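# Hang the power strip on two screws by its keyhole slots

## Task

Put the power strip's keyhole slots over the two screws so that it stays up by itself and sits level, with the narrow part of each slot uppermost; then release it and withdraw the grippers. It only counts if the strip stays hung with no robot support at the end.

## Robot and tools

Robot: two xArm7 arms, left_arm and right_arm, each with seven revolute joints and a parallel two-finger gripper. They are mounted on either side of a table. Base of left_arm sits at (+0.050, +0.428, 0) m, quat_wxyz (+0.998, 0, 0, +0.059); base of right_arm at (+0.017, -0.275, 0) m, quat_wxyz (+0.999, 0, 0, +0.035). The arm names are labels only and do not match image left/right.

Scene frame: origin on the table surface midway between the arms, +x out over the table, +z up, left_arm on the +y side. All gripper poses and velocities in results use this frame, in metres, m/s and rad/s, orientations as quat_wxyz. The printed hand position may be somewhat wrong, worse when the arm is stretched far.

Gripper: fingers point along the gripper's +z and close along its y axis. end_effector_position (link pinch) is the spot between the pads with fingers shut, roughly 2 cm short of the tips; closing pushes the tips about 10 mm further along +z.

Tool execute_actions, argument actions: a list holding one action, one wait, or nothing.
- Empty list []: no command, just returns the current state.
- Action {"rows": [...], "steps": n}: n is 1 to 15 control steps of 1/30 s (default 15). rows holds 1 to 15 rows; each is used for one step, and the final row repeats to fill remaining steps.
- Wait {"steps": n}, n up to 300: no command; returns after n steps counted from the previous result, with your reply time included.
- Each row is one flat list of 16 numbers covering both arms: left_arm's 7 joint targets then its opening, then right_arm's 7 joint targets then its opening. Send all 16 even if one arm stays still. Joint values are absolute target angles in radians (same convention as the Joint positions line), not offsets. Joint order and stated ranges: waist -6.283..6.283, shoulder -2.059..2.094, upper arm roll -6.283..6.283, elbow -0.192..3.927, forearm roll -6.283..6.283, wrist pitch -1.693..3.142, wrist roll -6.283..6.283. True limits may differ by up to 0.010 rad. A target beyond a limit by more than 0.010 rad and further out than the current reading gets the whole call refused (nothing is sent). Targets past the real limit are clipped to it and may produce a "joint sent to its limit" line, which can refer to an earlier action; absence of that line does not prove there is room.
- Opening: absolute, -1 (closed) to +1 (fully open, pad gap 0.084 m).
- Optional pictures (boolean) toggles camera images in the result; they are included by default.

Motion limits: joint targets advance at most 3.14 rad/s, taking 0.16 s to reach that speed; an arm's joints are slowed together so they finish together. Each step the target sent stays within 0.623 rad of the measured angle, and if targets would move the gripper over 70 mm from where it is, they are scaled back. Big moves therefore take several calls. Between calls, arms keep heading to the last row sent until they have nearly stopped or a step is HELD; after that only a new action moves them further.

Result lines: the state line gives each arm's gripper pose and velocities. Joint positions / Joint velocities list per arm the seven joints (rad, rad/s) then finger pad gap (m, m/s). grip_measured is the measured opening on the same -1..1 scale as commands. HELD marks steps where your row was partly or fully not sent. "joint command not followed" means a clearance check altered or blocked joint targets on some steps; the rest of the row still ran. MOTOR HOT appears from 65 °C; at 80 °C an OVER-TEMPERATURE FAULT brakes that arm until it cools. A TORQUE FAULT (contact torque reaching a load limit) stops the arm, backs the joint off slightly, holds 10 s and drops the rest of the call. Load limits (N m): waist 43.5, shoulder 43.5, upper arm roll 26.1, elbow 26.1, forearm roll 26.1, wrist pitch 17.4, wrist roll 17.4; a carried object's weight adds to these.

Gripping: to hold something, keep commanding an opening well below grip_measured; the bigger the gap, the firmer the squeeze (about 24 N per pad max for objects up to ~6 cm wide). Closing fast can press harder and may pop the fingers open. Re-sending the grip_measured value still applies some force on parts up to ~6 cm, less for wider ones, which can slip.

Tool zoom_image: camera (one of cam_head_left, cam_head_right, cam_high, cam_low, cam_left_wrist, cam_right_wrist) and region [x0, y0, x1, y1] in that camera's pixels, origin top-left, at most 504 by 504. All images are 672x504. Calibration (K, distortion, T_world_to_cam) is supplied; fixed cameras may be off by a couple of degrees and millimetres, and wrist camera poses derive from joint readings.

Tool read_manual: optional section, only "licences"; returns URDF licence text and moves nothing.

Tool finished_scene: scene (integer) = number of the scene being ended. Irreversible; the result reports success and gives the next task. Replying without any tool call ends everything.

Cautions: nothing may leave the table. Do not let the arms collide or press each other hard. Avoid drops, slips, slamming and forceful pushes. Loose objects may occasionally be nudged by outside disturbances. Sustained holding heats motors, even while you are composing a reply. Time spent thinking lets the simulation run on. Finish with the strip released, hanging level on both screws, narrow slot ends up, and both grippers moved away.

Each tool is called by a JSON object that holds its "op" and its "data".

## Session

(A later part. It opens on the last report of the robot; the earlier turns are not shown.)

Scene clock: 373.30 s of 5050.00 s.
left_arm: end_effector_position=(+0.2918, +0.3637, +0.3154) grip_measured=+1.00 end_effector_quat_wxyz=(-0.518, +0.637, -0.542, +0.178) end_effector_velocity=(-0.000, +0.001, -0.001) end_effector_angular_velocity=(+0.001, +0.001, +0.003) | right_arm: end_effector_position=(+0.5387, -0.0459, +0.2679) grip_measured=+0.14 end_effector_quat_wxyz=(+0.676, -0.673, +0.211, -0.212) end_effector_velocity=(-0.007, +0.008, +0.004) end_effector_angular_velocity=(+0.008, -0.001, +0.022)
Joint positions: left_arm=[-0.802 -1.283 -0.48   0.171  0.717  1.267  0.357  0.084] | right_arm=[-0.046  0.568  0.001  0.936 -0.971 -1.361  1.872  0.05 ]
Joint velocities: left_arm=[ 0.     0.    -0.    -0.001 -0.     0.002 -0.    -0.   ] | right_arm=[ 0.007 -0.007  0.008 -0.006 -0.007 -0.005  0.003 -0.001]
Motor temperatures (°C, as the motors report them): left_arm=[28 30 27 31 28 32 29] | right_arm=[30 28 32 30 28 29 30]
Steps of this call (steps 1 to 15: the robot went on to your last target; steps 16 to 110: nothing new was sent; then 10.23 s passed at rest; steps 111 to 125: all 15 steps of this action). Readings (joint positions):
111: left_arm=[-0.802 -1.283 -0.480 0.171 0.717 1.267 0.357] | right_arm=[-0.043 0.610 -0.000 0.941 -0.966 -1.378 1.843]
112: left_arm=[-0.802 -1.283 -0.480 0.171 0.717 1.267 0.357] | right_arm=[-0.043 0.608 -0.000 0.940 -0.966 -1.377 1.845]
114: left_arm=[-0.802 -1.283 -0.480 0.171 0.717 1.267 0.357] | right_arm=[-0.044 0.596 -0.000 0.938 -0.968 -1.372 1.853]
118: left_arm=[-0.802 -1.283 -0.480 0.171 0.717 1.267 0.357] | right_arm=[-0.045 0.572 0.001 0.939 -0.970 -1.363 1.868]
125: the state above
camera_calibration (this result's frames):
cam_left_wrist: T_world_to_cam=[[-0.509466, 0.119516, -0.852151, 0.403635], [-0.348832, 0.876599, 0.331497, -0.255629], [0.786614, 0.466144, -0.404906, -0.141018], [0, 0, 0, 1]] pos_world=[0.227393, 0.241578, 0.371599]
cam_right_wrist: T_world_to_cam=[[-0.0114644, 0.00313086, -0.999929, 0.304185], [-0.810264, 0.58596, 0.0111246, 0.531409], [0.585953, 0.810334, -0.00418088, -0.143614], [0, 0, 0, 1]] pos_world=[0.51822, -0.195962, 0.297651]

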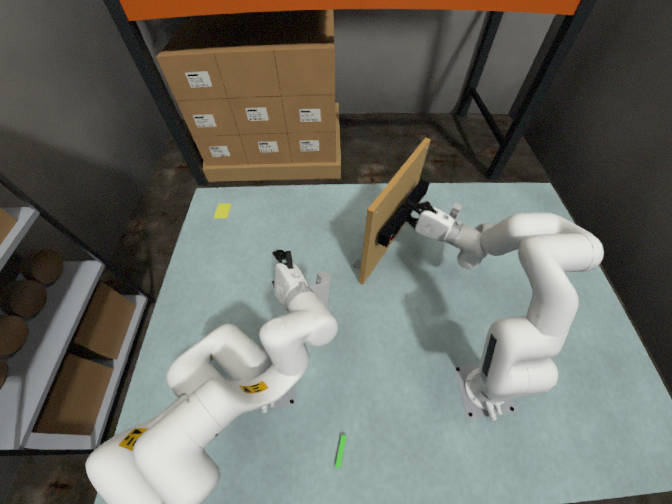

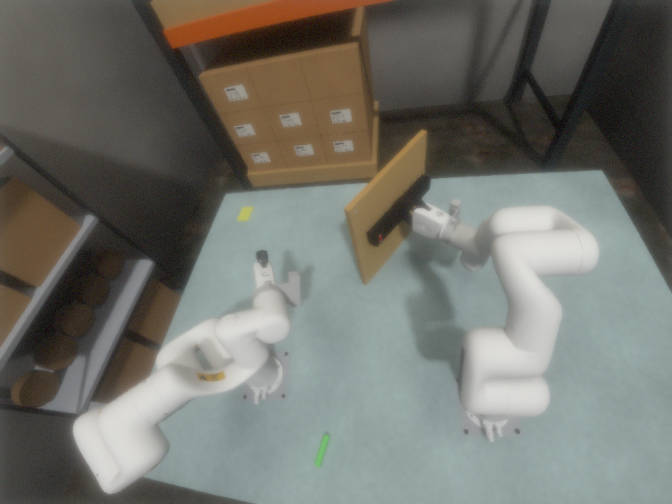

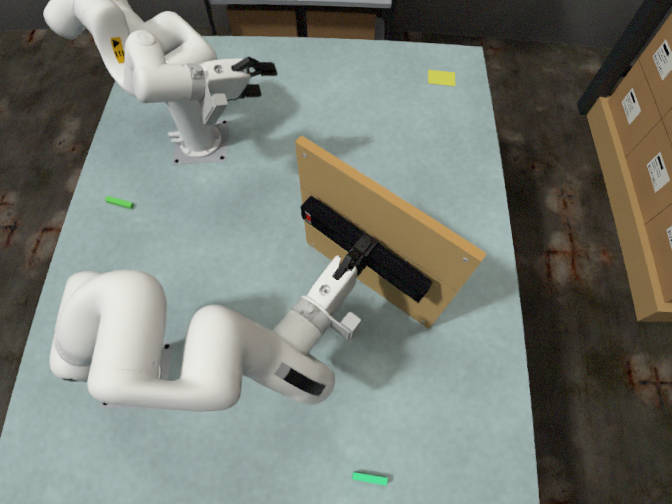

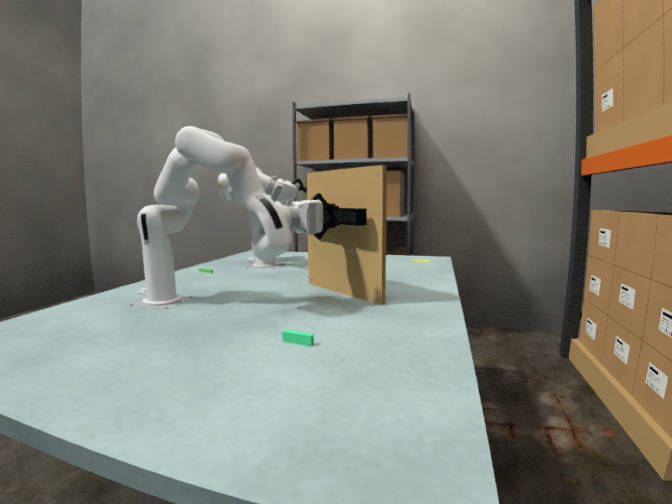

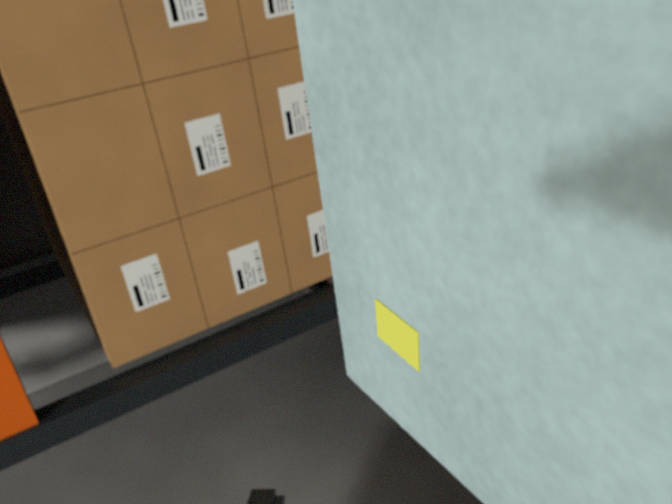

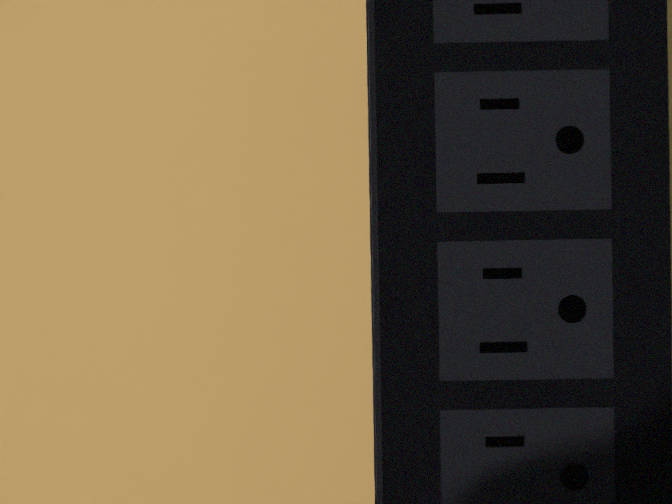

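{"op": "execute_actions", "data": {"actions": [{"rows":[[-0.802,-1.283,-0.48,0.171,0.717,1.267,0.357,1,-0.0345,0.5715,0,0.9455,-0.9605,-1.3544,1.8745,-0.8],[-0.802,-1.283,-0.48,0.171,0.717,1.267,0.357,1,-0.0345,0.5715,0,0.9455,-0.9605,-1.3544,1.8745,-0.8],[-0.802,-1.283,-0.48,0.171,0.717,1.267,0.357,1,-0.0345,0.5715,0,0.9455,-0.9605,-1.3544,1.8745,-0.8],[-0.802,-1.283,-0.48,0.171,0.717,1.267,0.357,1,-0.0345,0.5715,0,0.9455,-0.9605,-1.3544,1.8745,-0.8],[-0.802,-1.283,-0.48,0.171,0.717,1.267,0.357,1,-0.0345,0.5685,0,0.945,-0.9605,-1.353,1.8765,-0.8],[-0.802,-1.283,-0.48,0.171,0.717,1.267,0.357,1,-0.0345,0.5685,0,0.945,-0.9605,-1.353,1.8765,-0.8],[-0.802,-1.283,-0.48,0.171,0.717,1.267,0.357,1,-0.0345,0.5655,0,0.9445,-0.9605,-1.352,1.8785,-0.8],[-0.802,-1.283,-0.48,0.171,0.717,1.267,0.357,1,-0.0345,0.5655,0,0.9445,-0.9605,-1.352,1.8785,-0.8],[-0.802,-1.283,-0.48,0.171,0.717,1.267,0.357,1,-0.0345,0.5685,0,0.945,-0.9605,-1.353,1.8765,-0.8],[-0.802,-1.283,-0.48,0.171,0.717,1.267,0.357,1,-0.0345,0.5715,0,0.9455,-0.9605,-1.3544,1.8745,-0.8],[-0.802,-1.283,-0.48,0.171,0.717,1.267,0.357,1,-0.0345,0.5745,0,0.946,-0.9605,-1.3555,1.8725,-0.8],[-0.802,-1.283,-0.48,0.171,0.717,1.267,0.357,1,-0.0345,0.5745,0,0.946,-0.9605,-1.3555,1.8725,-0.8],[-0.802,-1.283,-0.48,0.171,0.717,1.267,0.357,1,-0.0345,0.5775,0,0.9465,-0.9605,-1.357,1.8705,-0.8]]}]}}

{"op": "zoom_image", "data": {"camera": "cam_high", "region": [295, 190, 445, 310]}}

Scene clock: 392.57 s of 5050.00 s.
left_arm: end_effector_position=(+0.2918, +0.3637, +0.3154) grip_measured=+1.00 end_effector_quat_wxyz=(-0.518, +0.637, -0.542, +0.178) end_effector_velocity=(+0.000, -0.000, +0.000) end_effector_angular_velocity=(+0.001, -0.001, -0.000) | right_arm: end_effector_position=(+0.5415, -0.0430, +0.2678) grip_measured=+0.14 end_effector_quat_wxyz=(+0.676, -0.672, +0.211, -0.213) end_effector_velocity=(+0.002, +0.001, -0.001) end_effector_angular_velocity=(+0.013, -0.022, +0.007)
Joint positions: left_arm=[-0.802 -1.283 -0.48   0.171  0.717  1.267  0.357  0.084] | right_arm=[-0.036  0.574 -0.001  0.946 -0.96  -1.358  1.873  0.05 ]
Joint velocities: left_arm=[ 0.001  0.    -0.001  0.     0.    -0.001 -0.     0.   ] | right_arm=[ 0.001  0.028  0.005  0.02   0.006 -0.025 -0.02  -0.   ]
Motor temperatures (°C, as the motors report them): left_arm=[28 30 27 31 28 32 29] | right_arm=[30 28 32 30 28 29 30]
Steps of this call (steps 1 to 15: the robot went on to your last target; steps 16 to 90: nothing new was sent; then 15.77 s passed at rest; steps 91 to 105: all 15 steps of this action). Readings (joint positions):
91: left_arm=[-0.802 -1.283 -0.480 0.171 0.717 1.267 0.357] | right_arm=[-0.046 0.567 -0.000 0.936 -0.971 -1.360 1.873]
92: left_arm=[-0.802 -1.283 -0.480 0.171 0.717 1.267 0.357] | right_arm=[-0.044 0.568 -0.001 0.937 -0.969 -1.359 1.873]
94: left_arm=[-0.802 -1.283 -0.480 0.171 0.717 1.267 0.357] | right_arm=[-0.040 0.570 -0.001 0.941 -0.964 -1.357 1.874]
98: left_arm=[-0.802 -1.283 -0.480 0.171 0.717 1.267 0.357] | right_arm=[-0.037 0.569 -0.003 0.941 -0.962 -1.356 1.876]
105: the state above
camera_calibration (this result's frames):
cam_left_wrist: T_world_to_cam=[[-0.509466, 0.119516, -0.852151, 0.403635], [-0.348832, 0.876599, 0.331497, -0.255629], [0.786614, 0.466143, -0.404906, -0.141018], [0, 0, 0, 1]] pos_world=[0.227393, 0.241578, 0.371599]
cam_right_wrist: T_world_to_cam=[[-0.00973081, 0.00427726, -0.999944, 0.303244], [-0.808729, 0.58809, 0.0103856, 0.531417], [0.588101, 0.808784, -0.00226345, -0.149439], [0, 0, 0, 1]] pos_world=[0.520608, -0.192954, 0.29737]

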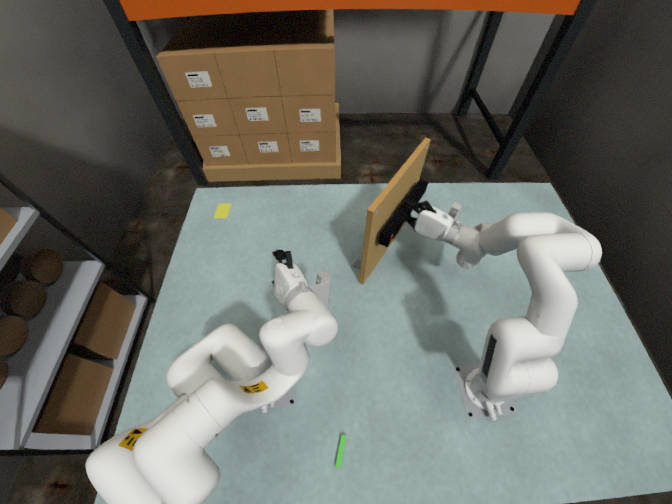

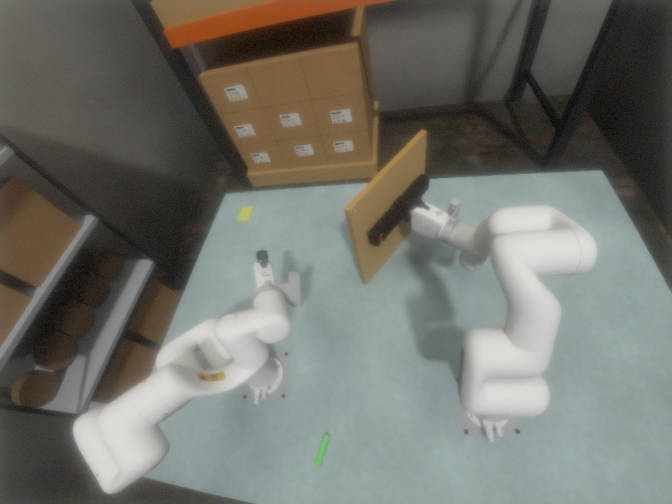

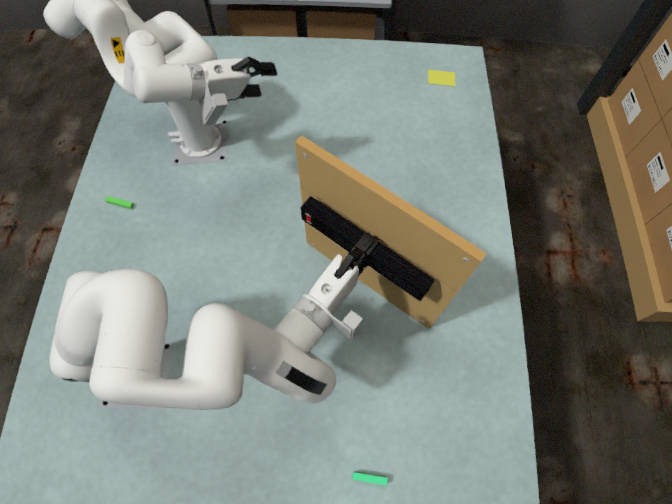

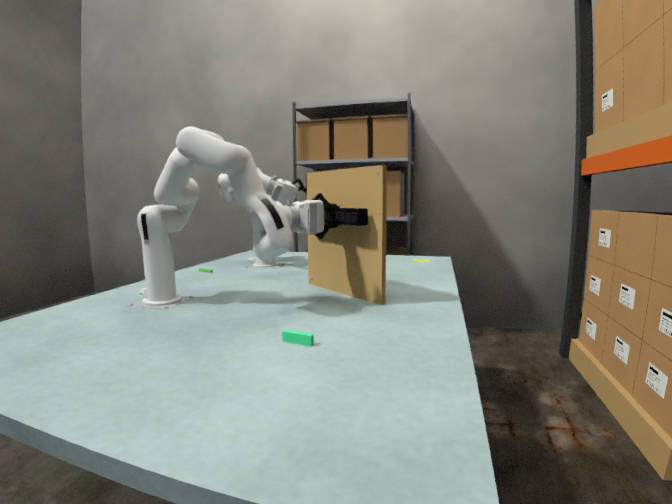

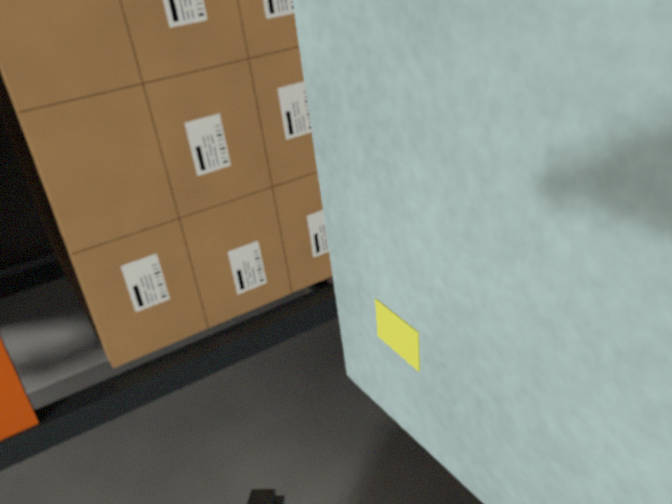

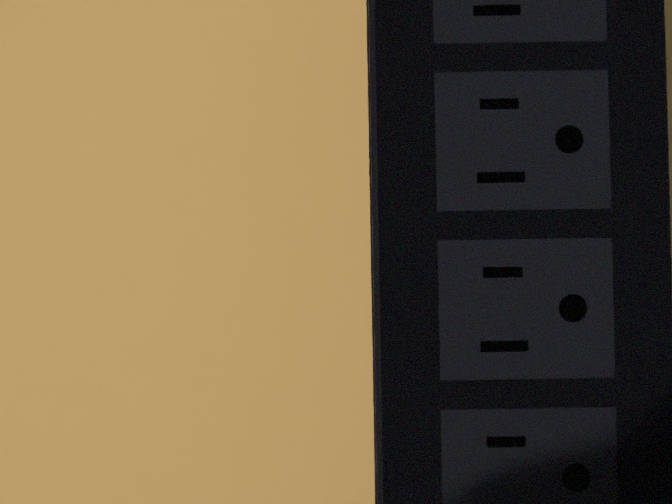

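Region (295, 190, 445, 310) of cam_high's 672x504 image, scaled by 3.360, with more detail than that image has; it fills the top 403 rows of this view, and the rest is white.

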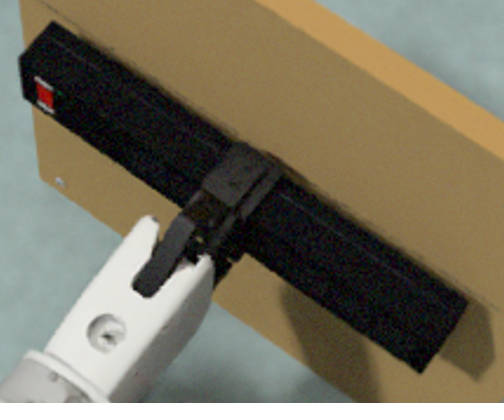

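{"op": "execute_actions", "data": {"actions": [{"rows":[[-0.802,-1.283,-0.48,0.171,0.717,1.267,0.357,1,-0.0276,0.574,0,0.951,-0.954,-1.351,1.876,-0.8],[-0.802,-1.283,-0.48,0.171,0.717,1.267,0.357,1,-0.0276,0.574,0,0.951,-0.954,-1.351,1.876,-0.8],[-0.802,-1.283,-0.48,0.171,0.717,1.267,0.357,1,-0.0276,0.574,0,0.951,-0.954,-1.351,1.876,-0.8],[-0.802,-1.283,-0.48,0.171,0.717,1.267,0.357,1,-0.0276,0.574,0,0.951,-0.954,-1.351,1.876,-0.8],[-0.802,-1.283,-0.48,0.171,0.717,1.267,0.357,1,-0.0276,0.574,0,0.951,-0.954,-1.351,1.876,-0.8],[-0.802,-1.283,-0.48,0.171,0.717,1.267,0.357,1,-0.029,0.579,0,0.950,-0.955,-1.354,1.872,-0.8],[-0.802,-1.283,-0.48,0.171,0.717,1.267,0.357,1,-0.029,0.579,0,0.950,-0.955,-1.354,1.872,-0.8],[-0.802,-1.283,-0.48,0.171,0.717,1.267,0.357,1,-0.029,0.585,0,0.9505,-0.9545,-1.3565,1.868,-0.8],[-0.802,-1.283,-0.48,0.171,0.717,1.267,0.357,1,-0.029,0.585,0,0.9505,-0.9545,-1.3565,1.868,-0.8],[-0.802,-1.283,-0.48,0.171,0.717,1.267,0.357,1,-0.0285,0.591,0,0.951,-0.954,-1.359,1.864,-0.8],[-0.802,-1.283,-0.48,0.171,0.717,1.267,0.357,1,-0.0285,0.591,0,0.951,-0.954,-1.359,1.864,-0.8],[-0.802,-1.283,-0.48,0.171,0.717,1.267,0.357,1,-0.028,0.597,0,0.952,-0.953,-1.3615,1.860,-0.8]]}]}}

{"op": "zoom_image", "data": {"camera": "cam_high", "region": [295, 190, 445, 310]}}

Scene clock: 406.40 s of 5050.00 s.
left_arm: end_effector_position=(+0.2918, +0.3637, +0.3154) grip_measured=+1.00 end_effector_quat_wxyz=(-0.518, +0.637, -0.542, +0.178) end_effector_velocity=(-0.000, -0.001, +0.001) end_effector_angular_velocity=(-0.001, -0.001, -0.001) | right_arm: end_effector_position=(+0.5418, -0.0391, +0.2647) grip_measured=+0.14 end_effector_quat_wxyz=(+0.679, -0.671, +0.209, -0.213) end_effector_velocity=(+0.001, +0.003, -0.006) end_effector_angular_velocity=(+0.005, -0.025, +0.007)
Joint positions: left_arm=[-0.802 -1.283 -0.48   0.171  0.717  1.267  0.357  0.084] | right_arm=[-0.028  0.59   0.001  0.955 -0.953 -1.365  1.863  0.05 ]
Joint velocities: left_arm=[ 0.     0.    -0.001  0.001 -0.    -0.    -0.001 -0.   ] | right_arm=[ 0.005  0.035  0.004  0.017  0.009 -0.026 -0.035 -0.   ]
Motor temperatures (°C, as the motors report them): left_arm=[28 30 27 31 28 32 29] | right_arm=[30 28 32 30 28 29 30]
Steps of this call (steps 1 to 15: the robot went on to your last target; steps 16 to 100: nothing new was sent; then 10.00 s passed at rest; steps 101 to 115: all 15 steps of this action). Readings (joint positions):
101: left_arm=[-0.802 -1.283 -0.480 0.171 0.717 1.267 0.357] | right_arm=[-0.034 0.578 -0.000 0.946 -0.961 -1.357 1.871]
102: left_arm=[-0.802 -1.283 -0.480 0.171 0.717 1.267 0.357] | right_arm=[-0.033 0.577 -0.000 0.947 -0.959 -1.356 1.872]
104: left_arm=[-0.802 -1.283 -0.480 0.171 0.717 1.267 0.357] | right_arm=[-0.031 0.576 -0.002 0.947 -0.957 -1.354 1.874]
108: left_arm=[-0.802 -1.283 -0.480 0.171 0.717 1.267 0.357] | right_arm=[-0.029 0.577 -0.001 0.948 -0.956 -1.354 1.874]
115: the state above
camera_calibration (this result's frames):
cam_left_wrist: T_world_to_cam=[[-0.509466, 0.119516, -0.85215, 0.403635], [-0.348832, 0.876599, 0.331497, -0.255629], [0.786614, 0.466144, -0.404906, -0.141018], [0, 0, 0, 1]] pos_world=[0.227393, 0.241578, 0.371599]
cam_right_wrist: T_world_to_cam=[[-0.00548564, 0.00859233, -0.999948, 0.297976], [-0.811639, 0.584083, 0.00947148, 0.531044], [0.584134, 0.811648, 0.0037698, -0.152023], [0, 0, 0, 1]] pos_world=[0.521453, -0.189345, 0.293504]

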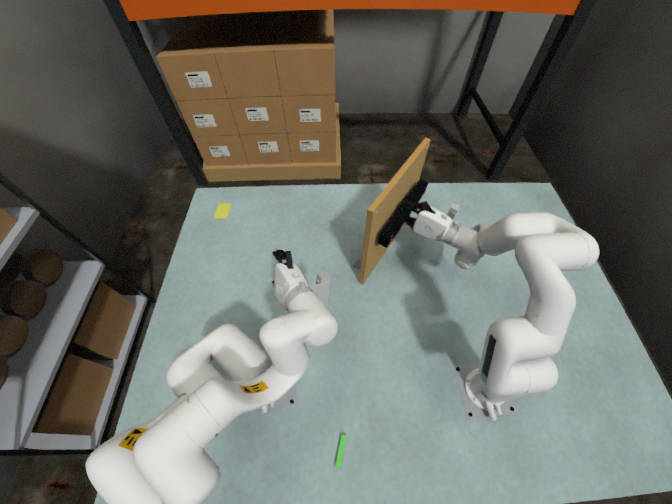

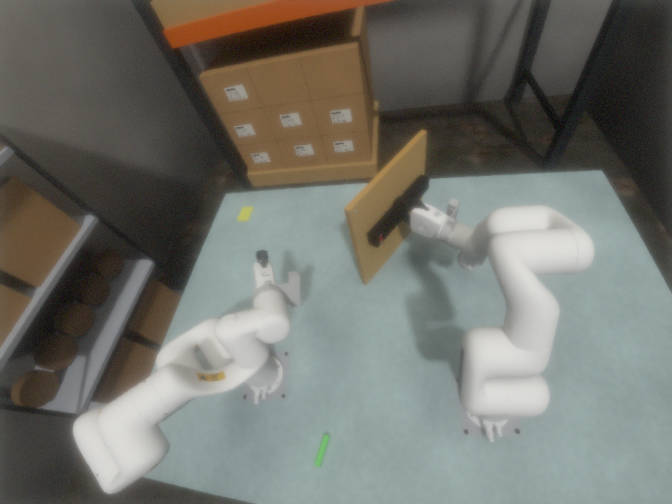

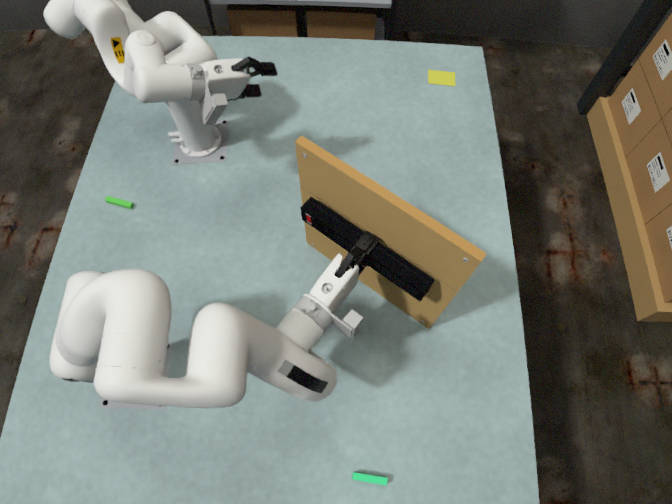

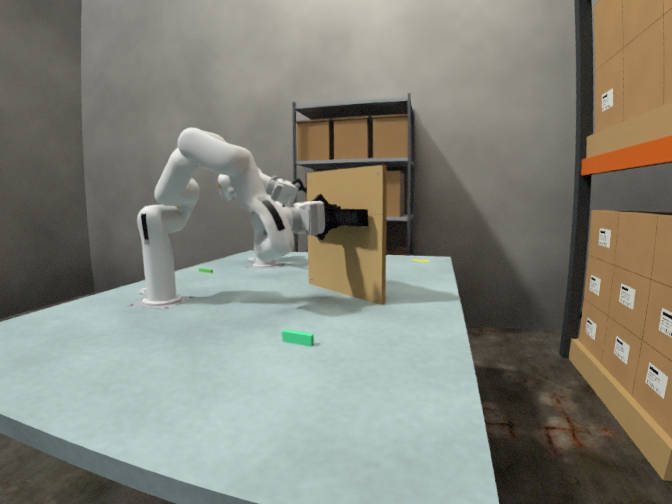

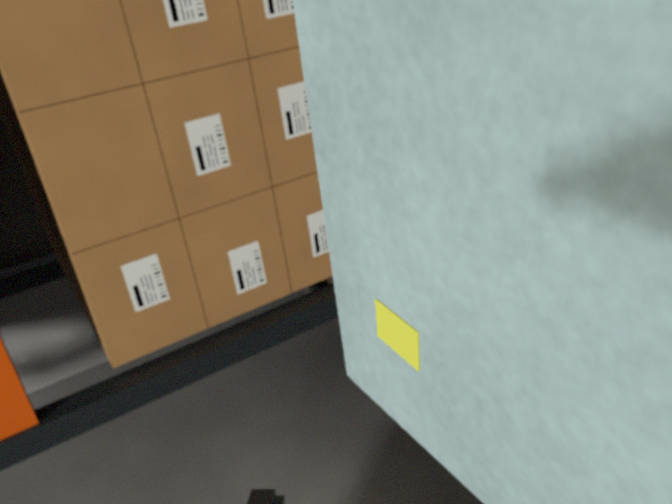

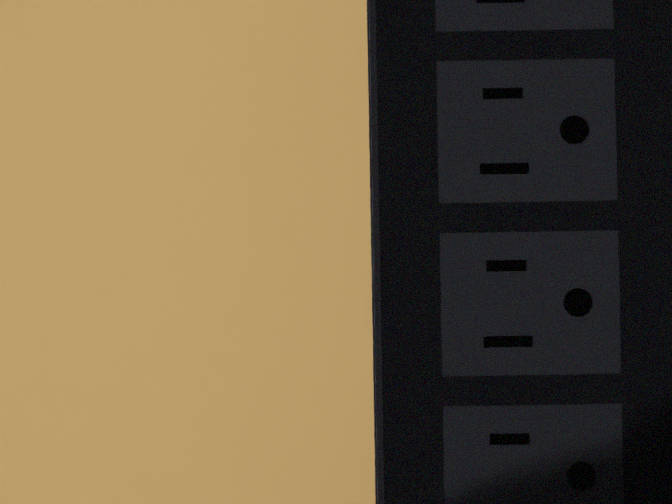

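Region (295, 190, 445, 310) of cam_high's 672x504 image, scaled by 3.360, with more detail than that image has; it fills the top 403 rows of this view, and the rest is white.

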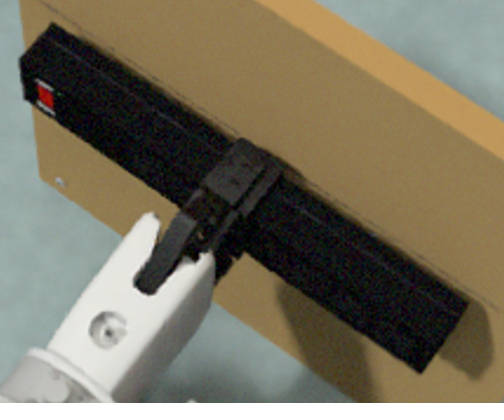

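{"op": "execute_actions", "data": {"actions": [{"rows":[[-0.802,-1.283,-0.48,0.171,0.717,1.267,0.357,1,-0.031,0.595,0,0.949,-0.956,-1.3635,1.860,-0.8],[-0.802,-1.283,-0.48,0.171,0.717,1.267,0.357,1,-0.0326,0.595,0,0.948,-0.957,-1.3635,1.860,-0.8],[-0.802,-1.283,-0.48,0.171,0.717,1.267,0.357,1,-0.0326,0.595,0,0.948,-0.957,-1.3635,1.860,-0.8],[-0.802,-1.283,-0.48,0.171,0.717,1.267,0.357,1,-0.0323,0.601,0,0.948,-0.9565,-1.366,1.856,-0.8],[-0.802,-1.283,-0.48,0.171,0.717,1.267,0.357,1,-0.0323,0.601,0,0.948,-0.9565,-1.366,1.856,-0.8],[-0.802,-1.283,-0.48,0.171,0.717,1.267,0.357,1,-0.032,0.607,0,0.9485,-0.956,-1.3685,1.852,-0.8],[-0.802,-1.283,-0.48,0.171,0.717,1.267,0.357,1,-0.032,0.607,0,0.9485,-0.956,-1.3685,1.852,-0.8],[-0.802,-1.283,-0.48,0.171,0.717,1.267,0.357,1,-0.0317,0.613,0,0.949,-0.9555,-1.371,1.848,-0.8],[-0.802,-1.283,-0.48,0.171,0.717,1.267,0.357,1,-0.0317,0.613,0,0.949,-0.9555,-1.371,1.848,-0.8],[-0.802,-1.283,-0.48,0.171,0.717,1.267,0.357,1,-0.0313,0.620,0,0.9495,-0.955,-1.374,1.843,-0.8]]}]}}

{"op": "zoom_image", "data": {"camera": "cam_high", "region": [295, 190, 445, 310]}}

Scene clock: 419.23 s of 5050.00 s.
left_arm: end_effector_position=(+0.2918, +0.3637, +0.3154) grip_measured=+1.00 end_effector_quat_wxyz=(-0.518, +0.637, -0.542, +0.178) end_effector_velocity=(-0.000, +0.000, +0.000) end_effector_angular_velocity=(+0.000, +0.000, +0.001) | right_arm: end_effector_position=(+0.5391, -0.0399, +0.2485) grip_measured=+0.24 end_effector_quat_wxyz=(+0.675, -0.675, +0.213, -0.206) end_effector_velocity=(+0.002, -0.002, -0.005) end_effector_angular_velocity=(-0.005, -0.005, -0.007)
Joint positions: left_arm=[-0.802 -1.283 -0.48   0.171  0.717  1.267  0.357  0.084] | right_arm=[-0.03   0.619  0.001  0.948 -0.956 -1.373  1.847  0.054]
Joint velocities: left_arm=[0.    0.    0.    0.    0.    0.001 0.    0.   ] | right_arm=[-0.001  0.016 -0.002  0.005  0.006 -0.005 -0.016  0.001]
Motor temperatures (°C, as the motors report them): left_arm=[28 30 27 31 28 32 29] | right_arm=[30 28 32 30 28 29 30]
Steps of this call (steps 1 to 15: the robot went on to your last target; steps 16 to 90: nothing new was sent; then 9.33 s passed at rest; steps 91 to 105: all 15 steps of this action). Readings (joint positions):
91: left_arm=[-0.802 -1.283 -0.480 0.171 0.717 1.267 0.357] | right_arm=[-0.028 0.597 0.000 0.953 -0.950 -1.366 1.860]
92: left_arm=[-0.802 -1.283 -0.480 0.171 0.717 1.267 0.357] | right_arm=[-0.028 0.597 0.000 0.952 -0.950 -1.366 1.860]
94: left_arm=[-0.802 -1.283 -0.480 0.171 0.717 1.267 0.357] | right_arm=[-0.030 0.597 0.001 0.949 -0.953 -1.364 1.861]
98: left_arm=[-0.802 -1.283 -0.480 0.171 0.717 1.267 0.357] | right_arm=[-0.030 0.607 0.002 0.943 -0.956 -1.365 1.857]
105: the state above
camera_calibration (this result's frames):
cam_left_wrist: T_world_to_cam=[[-0.509466, 0.119516, -0.85215, 0.403635], [-0.348832, 0.876599, 0.331497, -0.255629], [0.786613, 0.466144, -0.404906, -0.141018], [0, 0, 0, 1]] pos_world=[0.227393, 0.241578, 0.371599]
cam_right_wrist: T_world_to_cam=[[-0.0237241, 0.00256599, -0.999715, 0.291267], [-0.813039, 0.581839, 0.0207875, 0.52736], [0.581726, 0.8133, -0.0117174, -0.144511], [0, 0, 0, 1]] pos_world=[0.51974, -0.190055, 0.278528]

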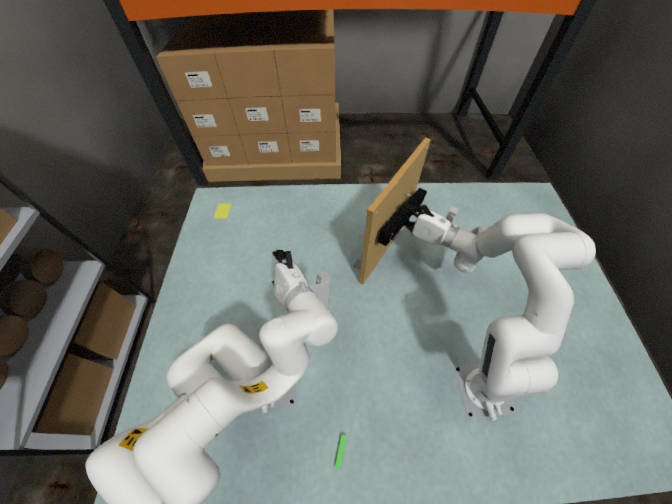

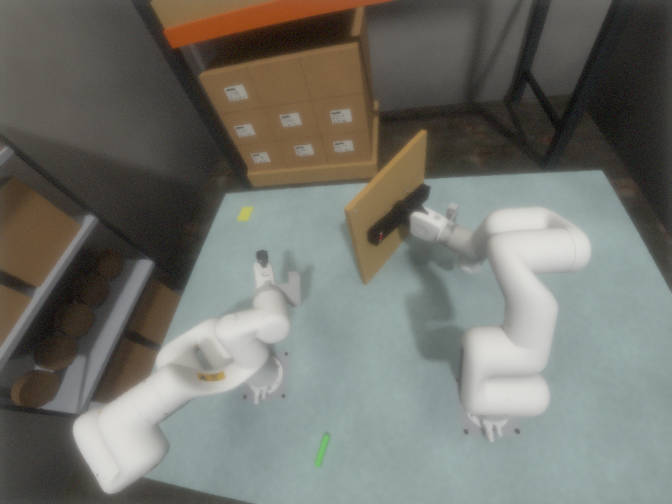

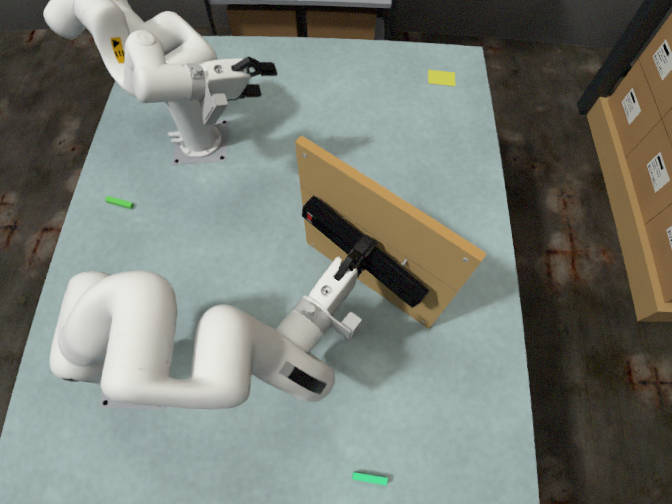

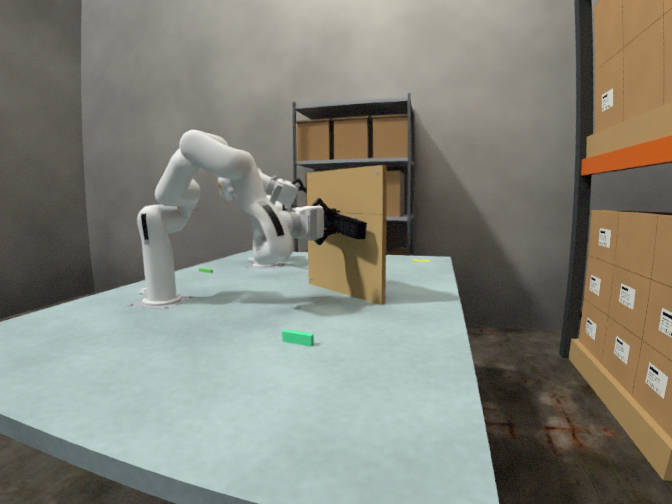

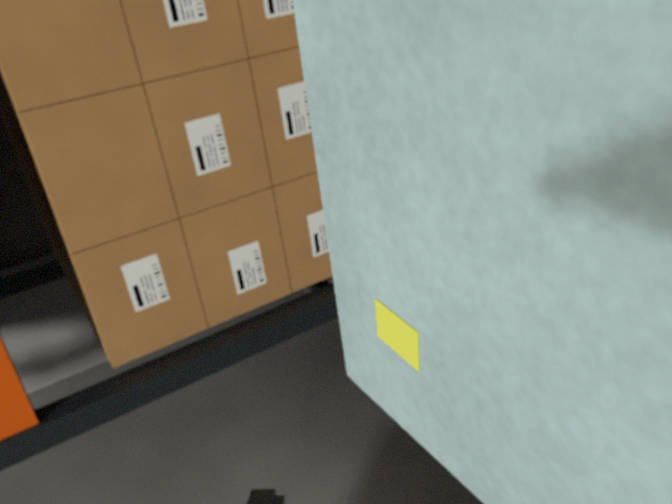

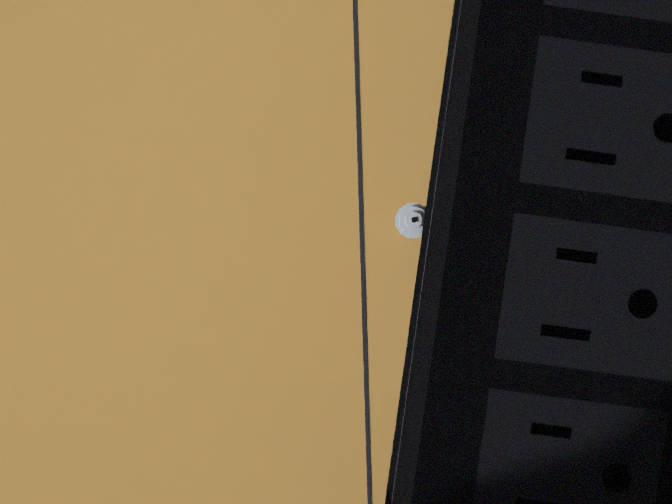

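Region (295, 190, 445, 310) of cam_high's 672x504 image, scaled by 3.360, with more detail than that image has; it fills the top 403 rows of this view, and the rest is white.

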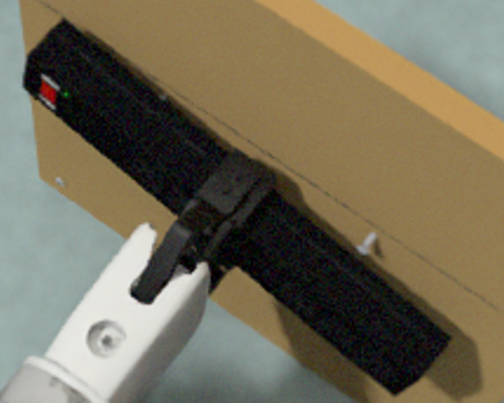

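{"op": "execute_actions", "data": {"actions": [{"rows":[[-0.802,-1.283,-0.48,0.171,0.717,1.267,0.357,1,-0.032,0.607,0,0.9485,-0.956,-1.3685,1.852,-0.6],[-0.802,-1.283,-0.48,0.171,0.717,1.267,0.357,1,-0.032,0.607,0,0.9485,-0.956,-1.3685,1.852,-0.6],[-0.802,-1.283,-0.48,0.171,0.717,1.267,0.357,1,-0.033,0.595,0,0.947,-0.958,-1.3635,1.860,-0.6],[-0.802,-1.283,-0.48,0.171,0.717,1.267,0.357,1,-0.033,0.595,0,0.947,-0.958,-1.3635,1.860,-0.6],[-0.802,-1.283,-0.48,0.171,0.717,1.267,0.357,1,-0.036,0.583,0,0.944,-0.961,-1.359,1.867,-0.6],[-0.802,-1.283,-0.48,0.171,0.717,1.267,0.357,1,-0.036,0.583,0,0.944,-0.961,-1.359,1.867,-0.6],[-0.802,-1.283,-0.48,0.171,0.717,1.267,0.357,1,-0.039,0.570,0,0.942,-0.965,-1.3565,1.874,-0.6]]}]}}

{"op": "zoom_image", "data": {"camera": "cam_high", "region": [295, 190, 445, 310]}}

Scene clock: 444.30 s of 5050.00 s.
left_arm: end_effector_position=(+0.2918, +0.3637, +0.3154) grip_measured=+1.00 end_effector_quat_wxyz=(-0.518, +0.637, -0.542, +0.178) end_effector_velocity=(+0.000, +0.000, +0.000) end_effector_angular_velocity=(+0.001, -0.000, +0.000) | right_arm: end_effector_position=(+0.5402, -0.0432, +0.2676) grip_measured=+0.14 end_effector_quat_wxyz=(+0.676, -0.673, +0.211, -0.212) end_effector_velocity=(-0.002, -0.000, -0.002) end_effector_angular_velocity=(-0.001, +0.014, +0.001)
Joint positions: left_arm=[-0.802 -1.283 -0.48   0.171  0.717  1.267  0.357  0.084] | right_arm=[-0.039  0.571  0.     0.942 -0.965 -1.357  1.873  0.05 ]
Joint velocities: left_arm=[ 0.    -0.     0.     0.     0.001  0.001  0.001 -0.   ] | right_arm=[-0.002 -0.005 -0.    -0.01  -0.004  0.005  0.008  0.   ]
Motor temperatures (°C, as the motors report them): left_arm=[28 30 27 31 28 32 29] | right_arm=[30 28 32 30 28 29 30]
Steps of this call (steps 1 to 15: the robot went on to your last target; steps 16 to 90: nothing new was sent; then 21.57 s passed at rest; steps 91 to 105: all 15 steps of this action). Readings (joint positions):
91: left_arm=[-0.802 -1.283 -0.480 0.171 0.717 1.267 0.357] | right_arm=[-0.031 0.620 0.000 0.949 -0.955 -1.374 1.843]
92: left_arm=[-0.802 -1.283 -0.480 0.171 0.717 1.267 0.357] | right_arm=[-0.031 0.618 -0.000 0.949 -0.955 -1.373 1.845]
94: left_arm=[-0.802 -1.283 -0.480 0.171 0.717 1.267 0.357] | right_arm=[-0.032 0.611 -0.000 0.948 -0.956 -1.369 1.850]
98: left_arm=[-0.802 -1.283 -0.480 0.171 0.717 1.267 0.357] | right_arm=[-0.035 0.588 0.000 0.946 -0.960 -1.361 1.864]
105: the state above
camera_calibration (this result's frames):
cam_left_wrist: T_world_to_cam=[[-0.509466, 0.119516, -0.85215, 0.403635], [-0.348832, 0.876599, 0.331497, -0.255629], [0.786614, 0.466144, -0.404906, -0.141018], [0, 0, 0, 1]] pos_world=[0.227393, 0.241578, 0.371599]
cam_right_wrist: T_world_to_cam=[[-0.0117873, 0.00299461, -0.999926, 0.304037], [-0.810052, 0.58625, 0.0113048, 0.530904], [0.58624, 0.810125, -0.00448453, -0.146781], [0, 0, 0, 1]] pos_world=[0.519692, -0.193241, 0.297354]

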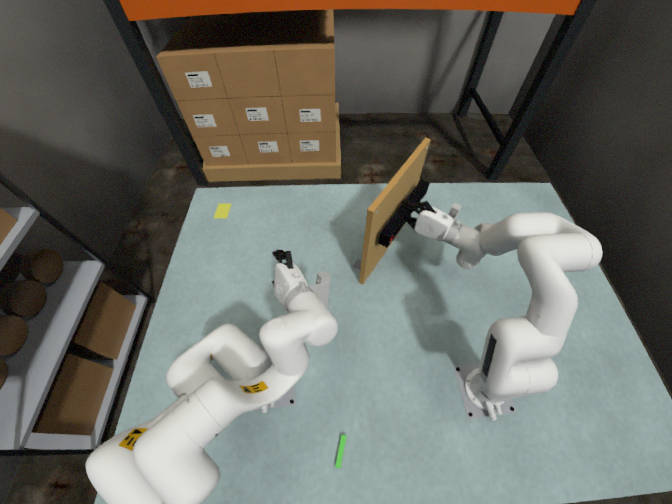

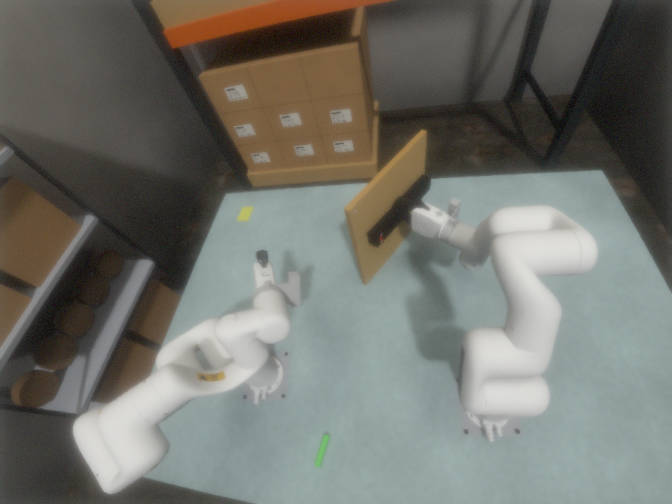

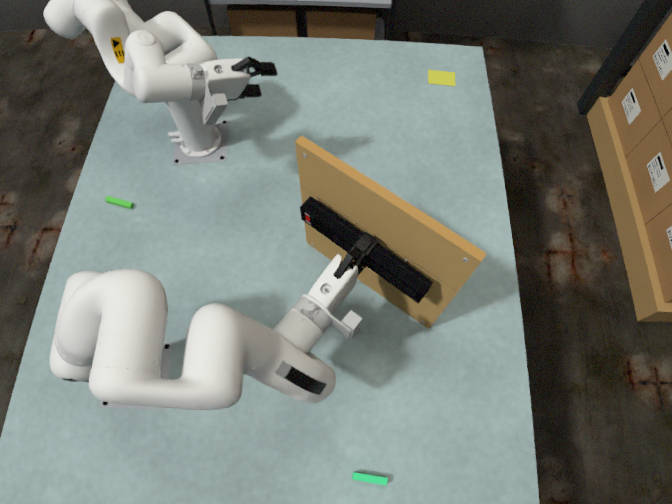

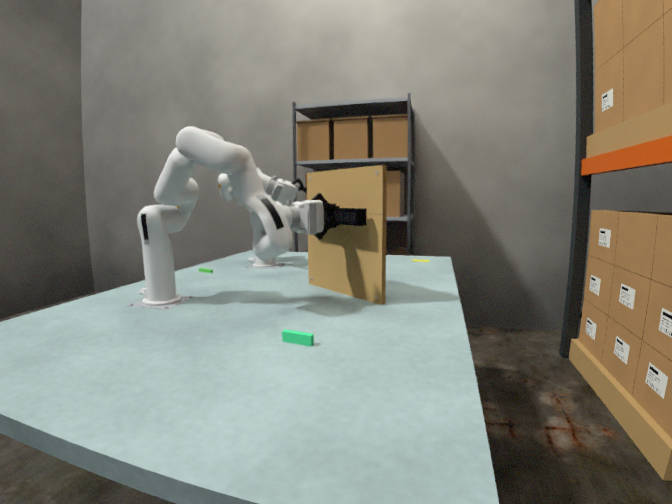

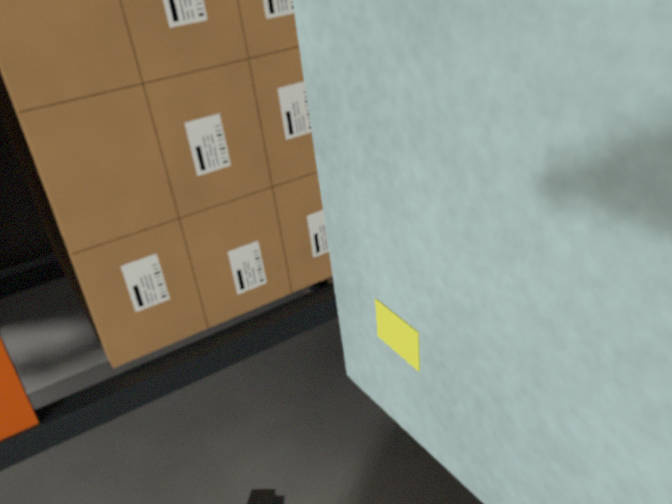

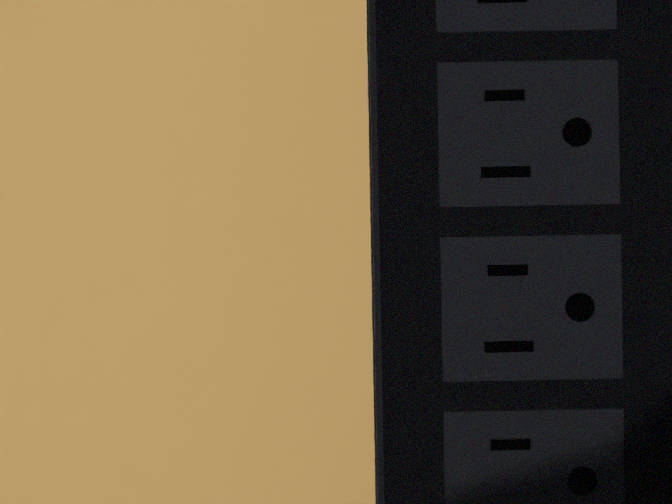

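Region (295, 190, 445, 310) of cam_high's 672x504 image, scaled by 3.360, with more detail than that image has; it fills the top 403 rows of this view, and the rest is white.

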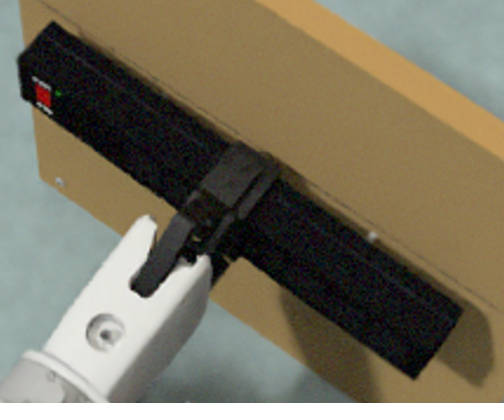

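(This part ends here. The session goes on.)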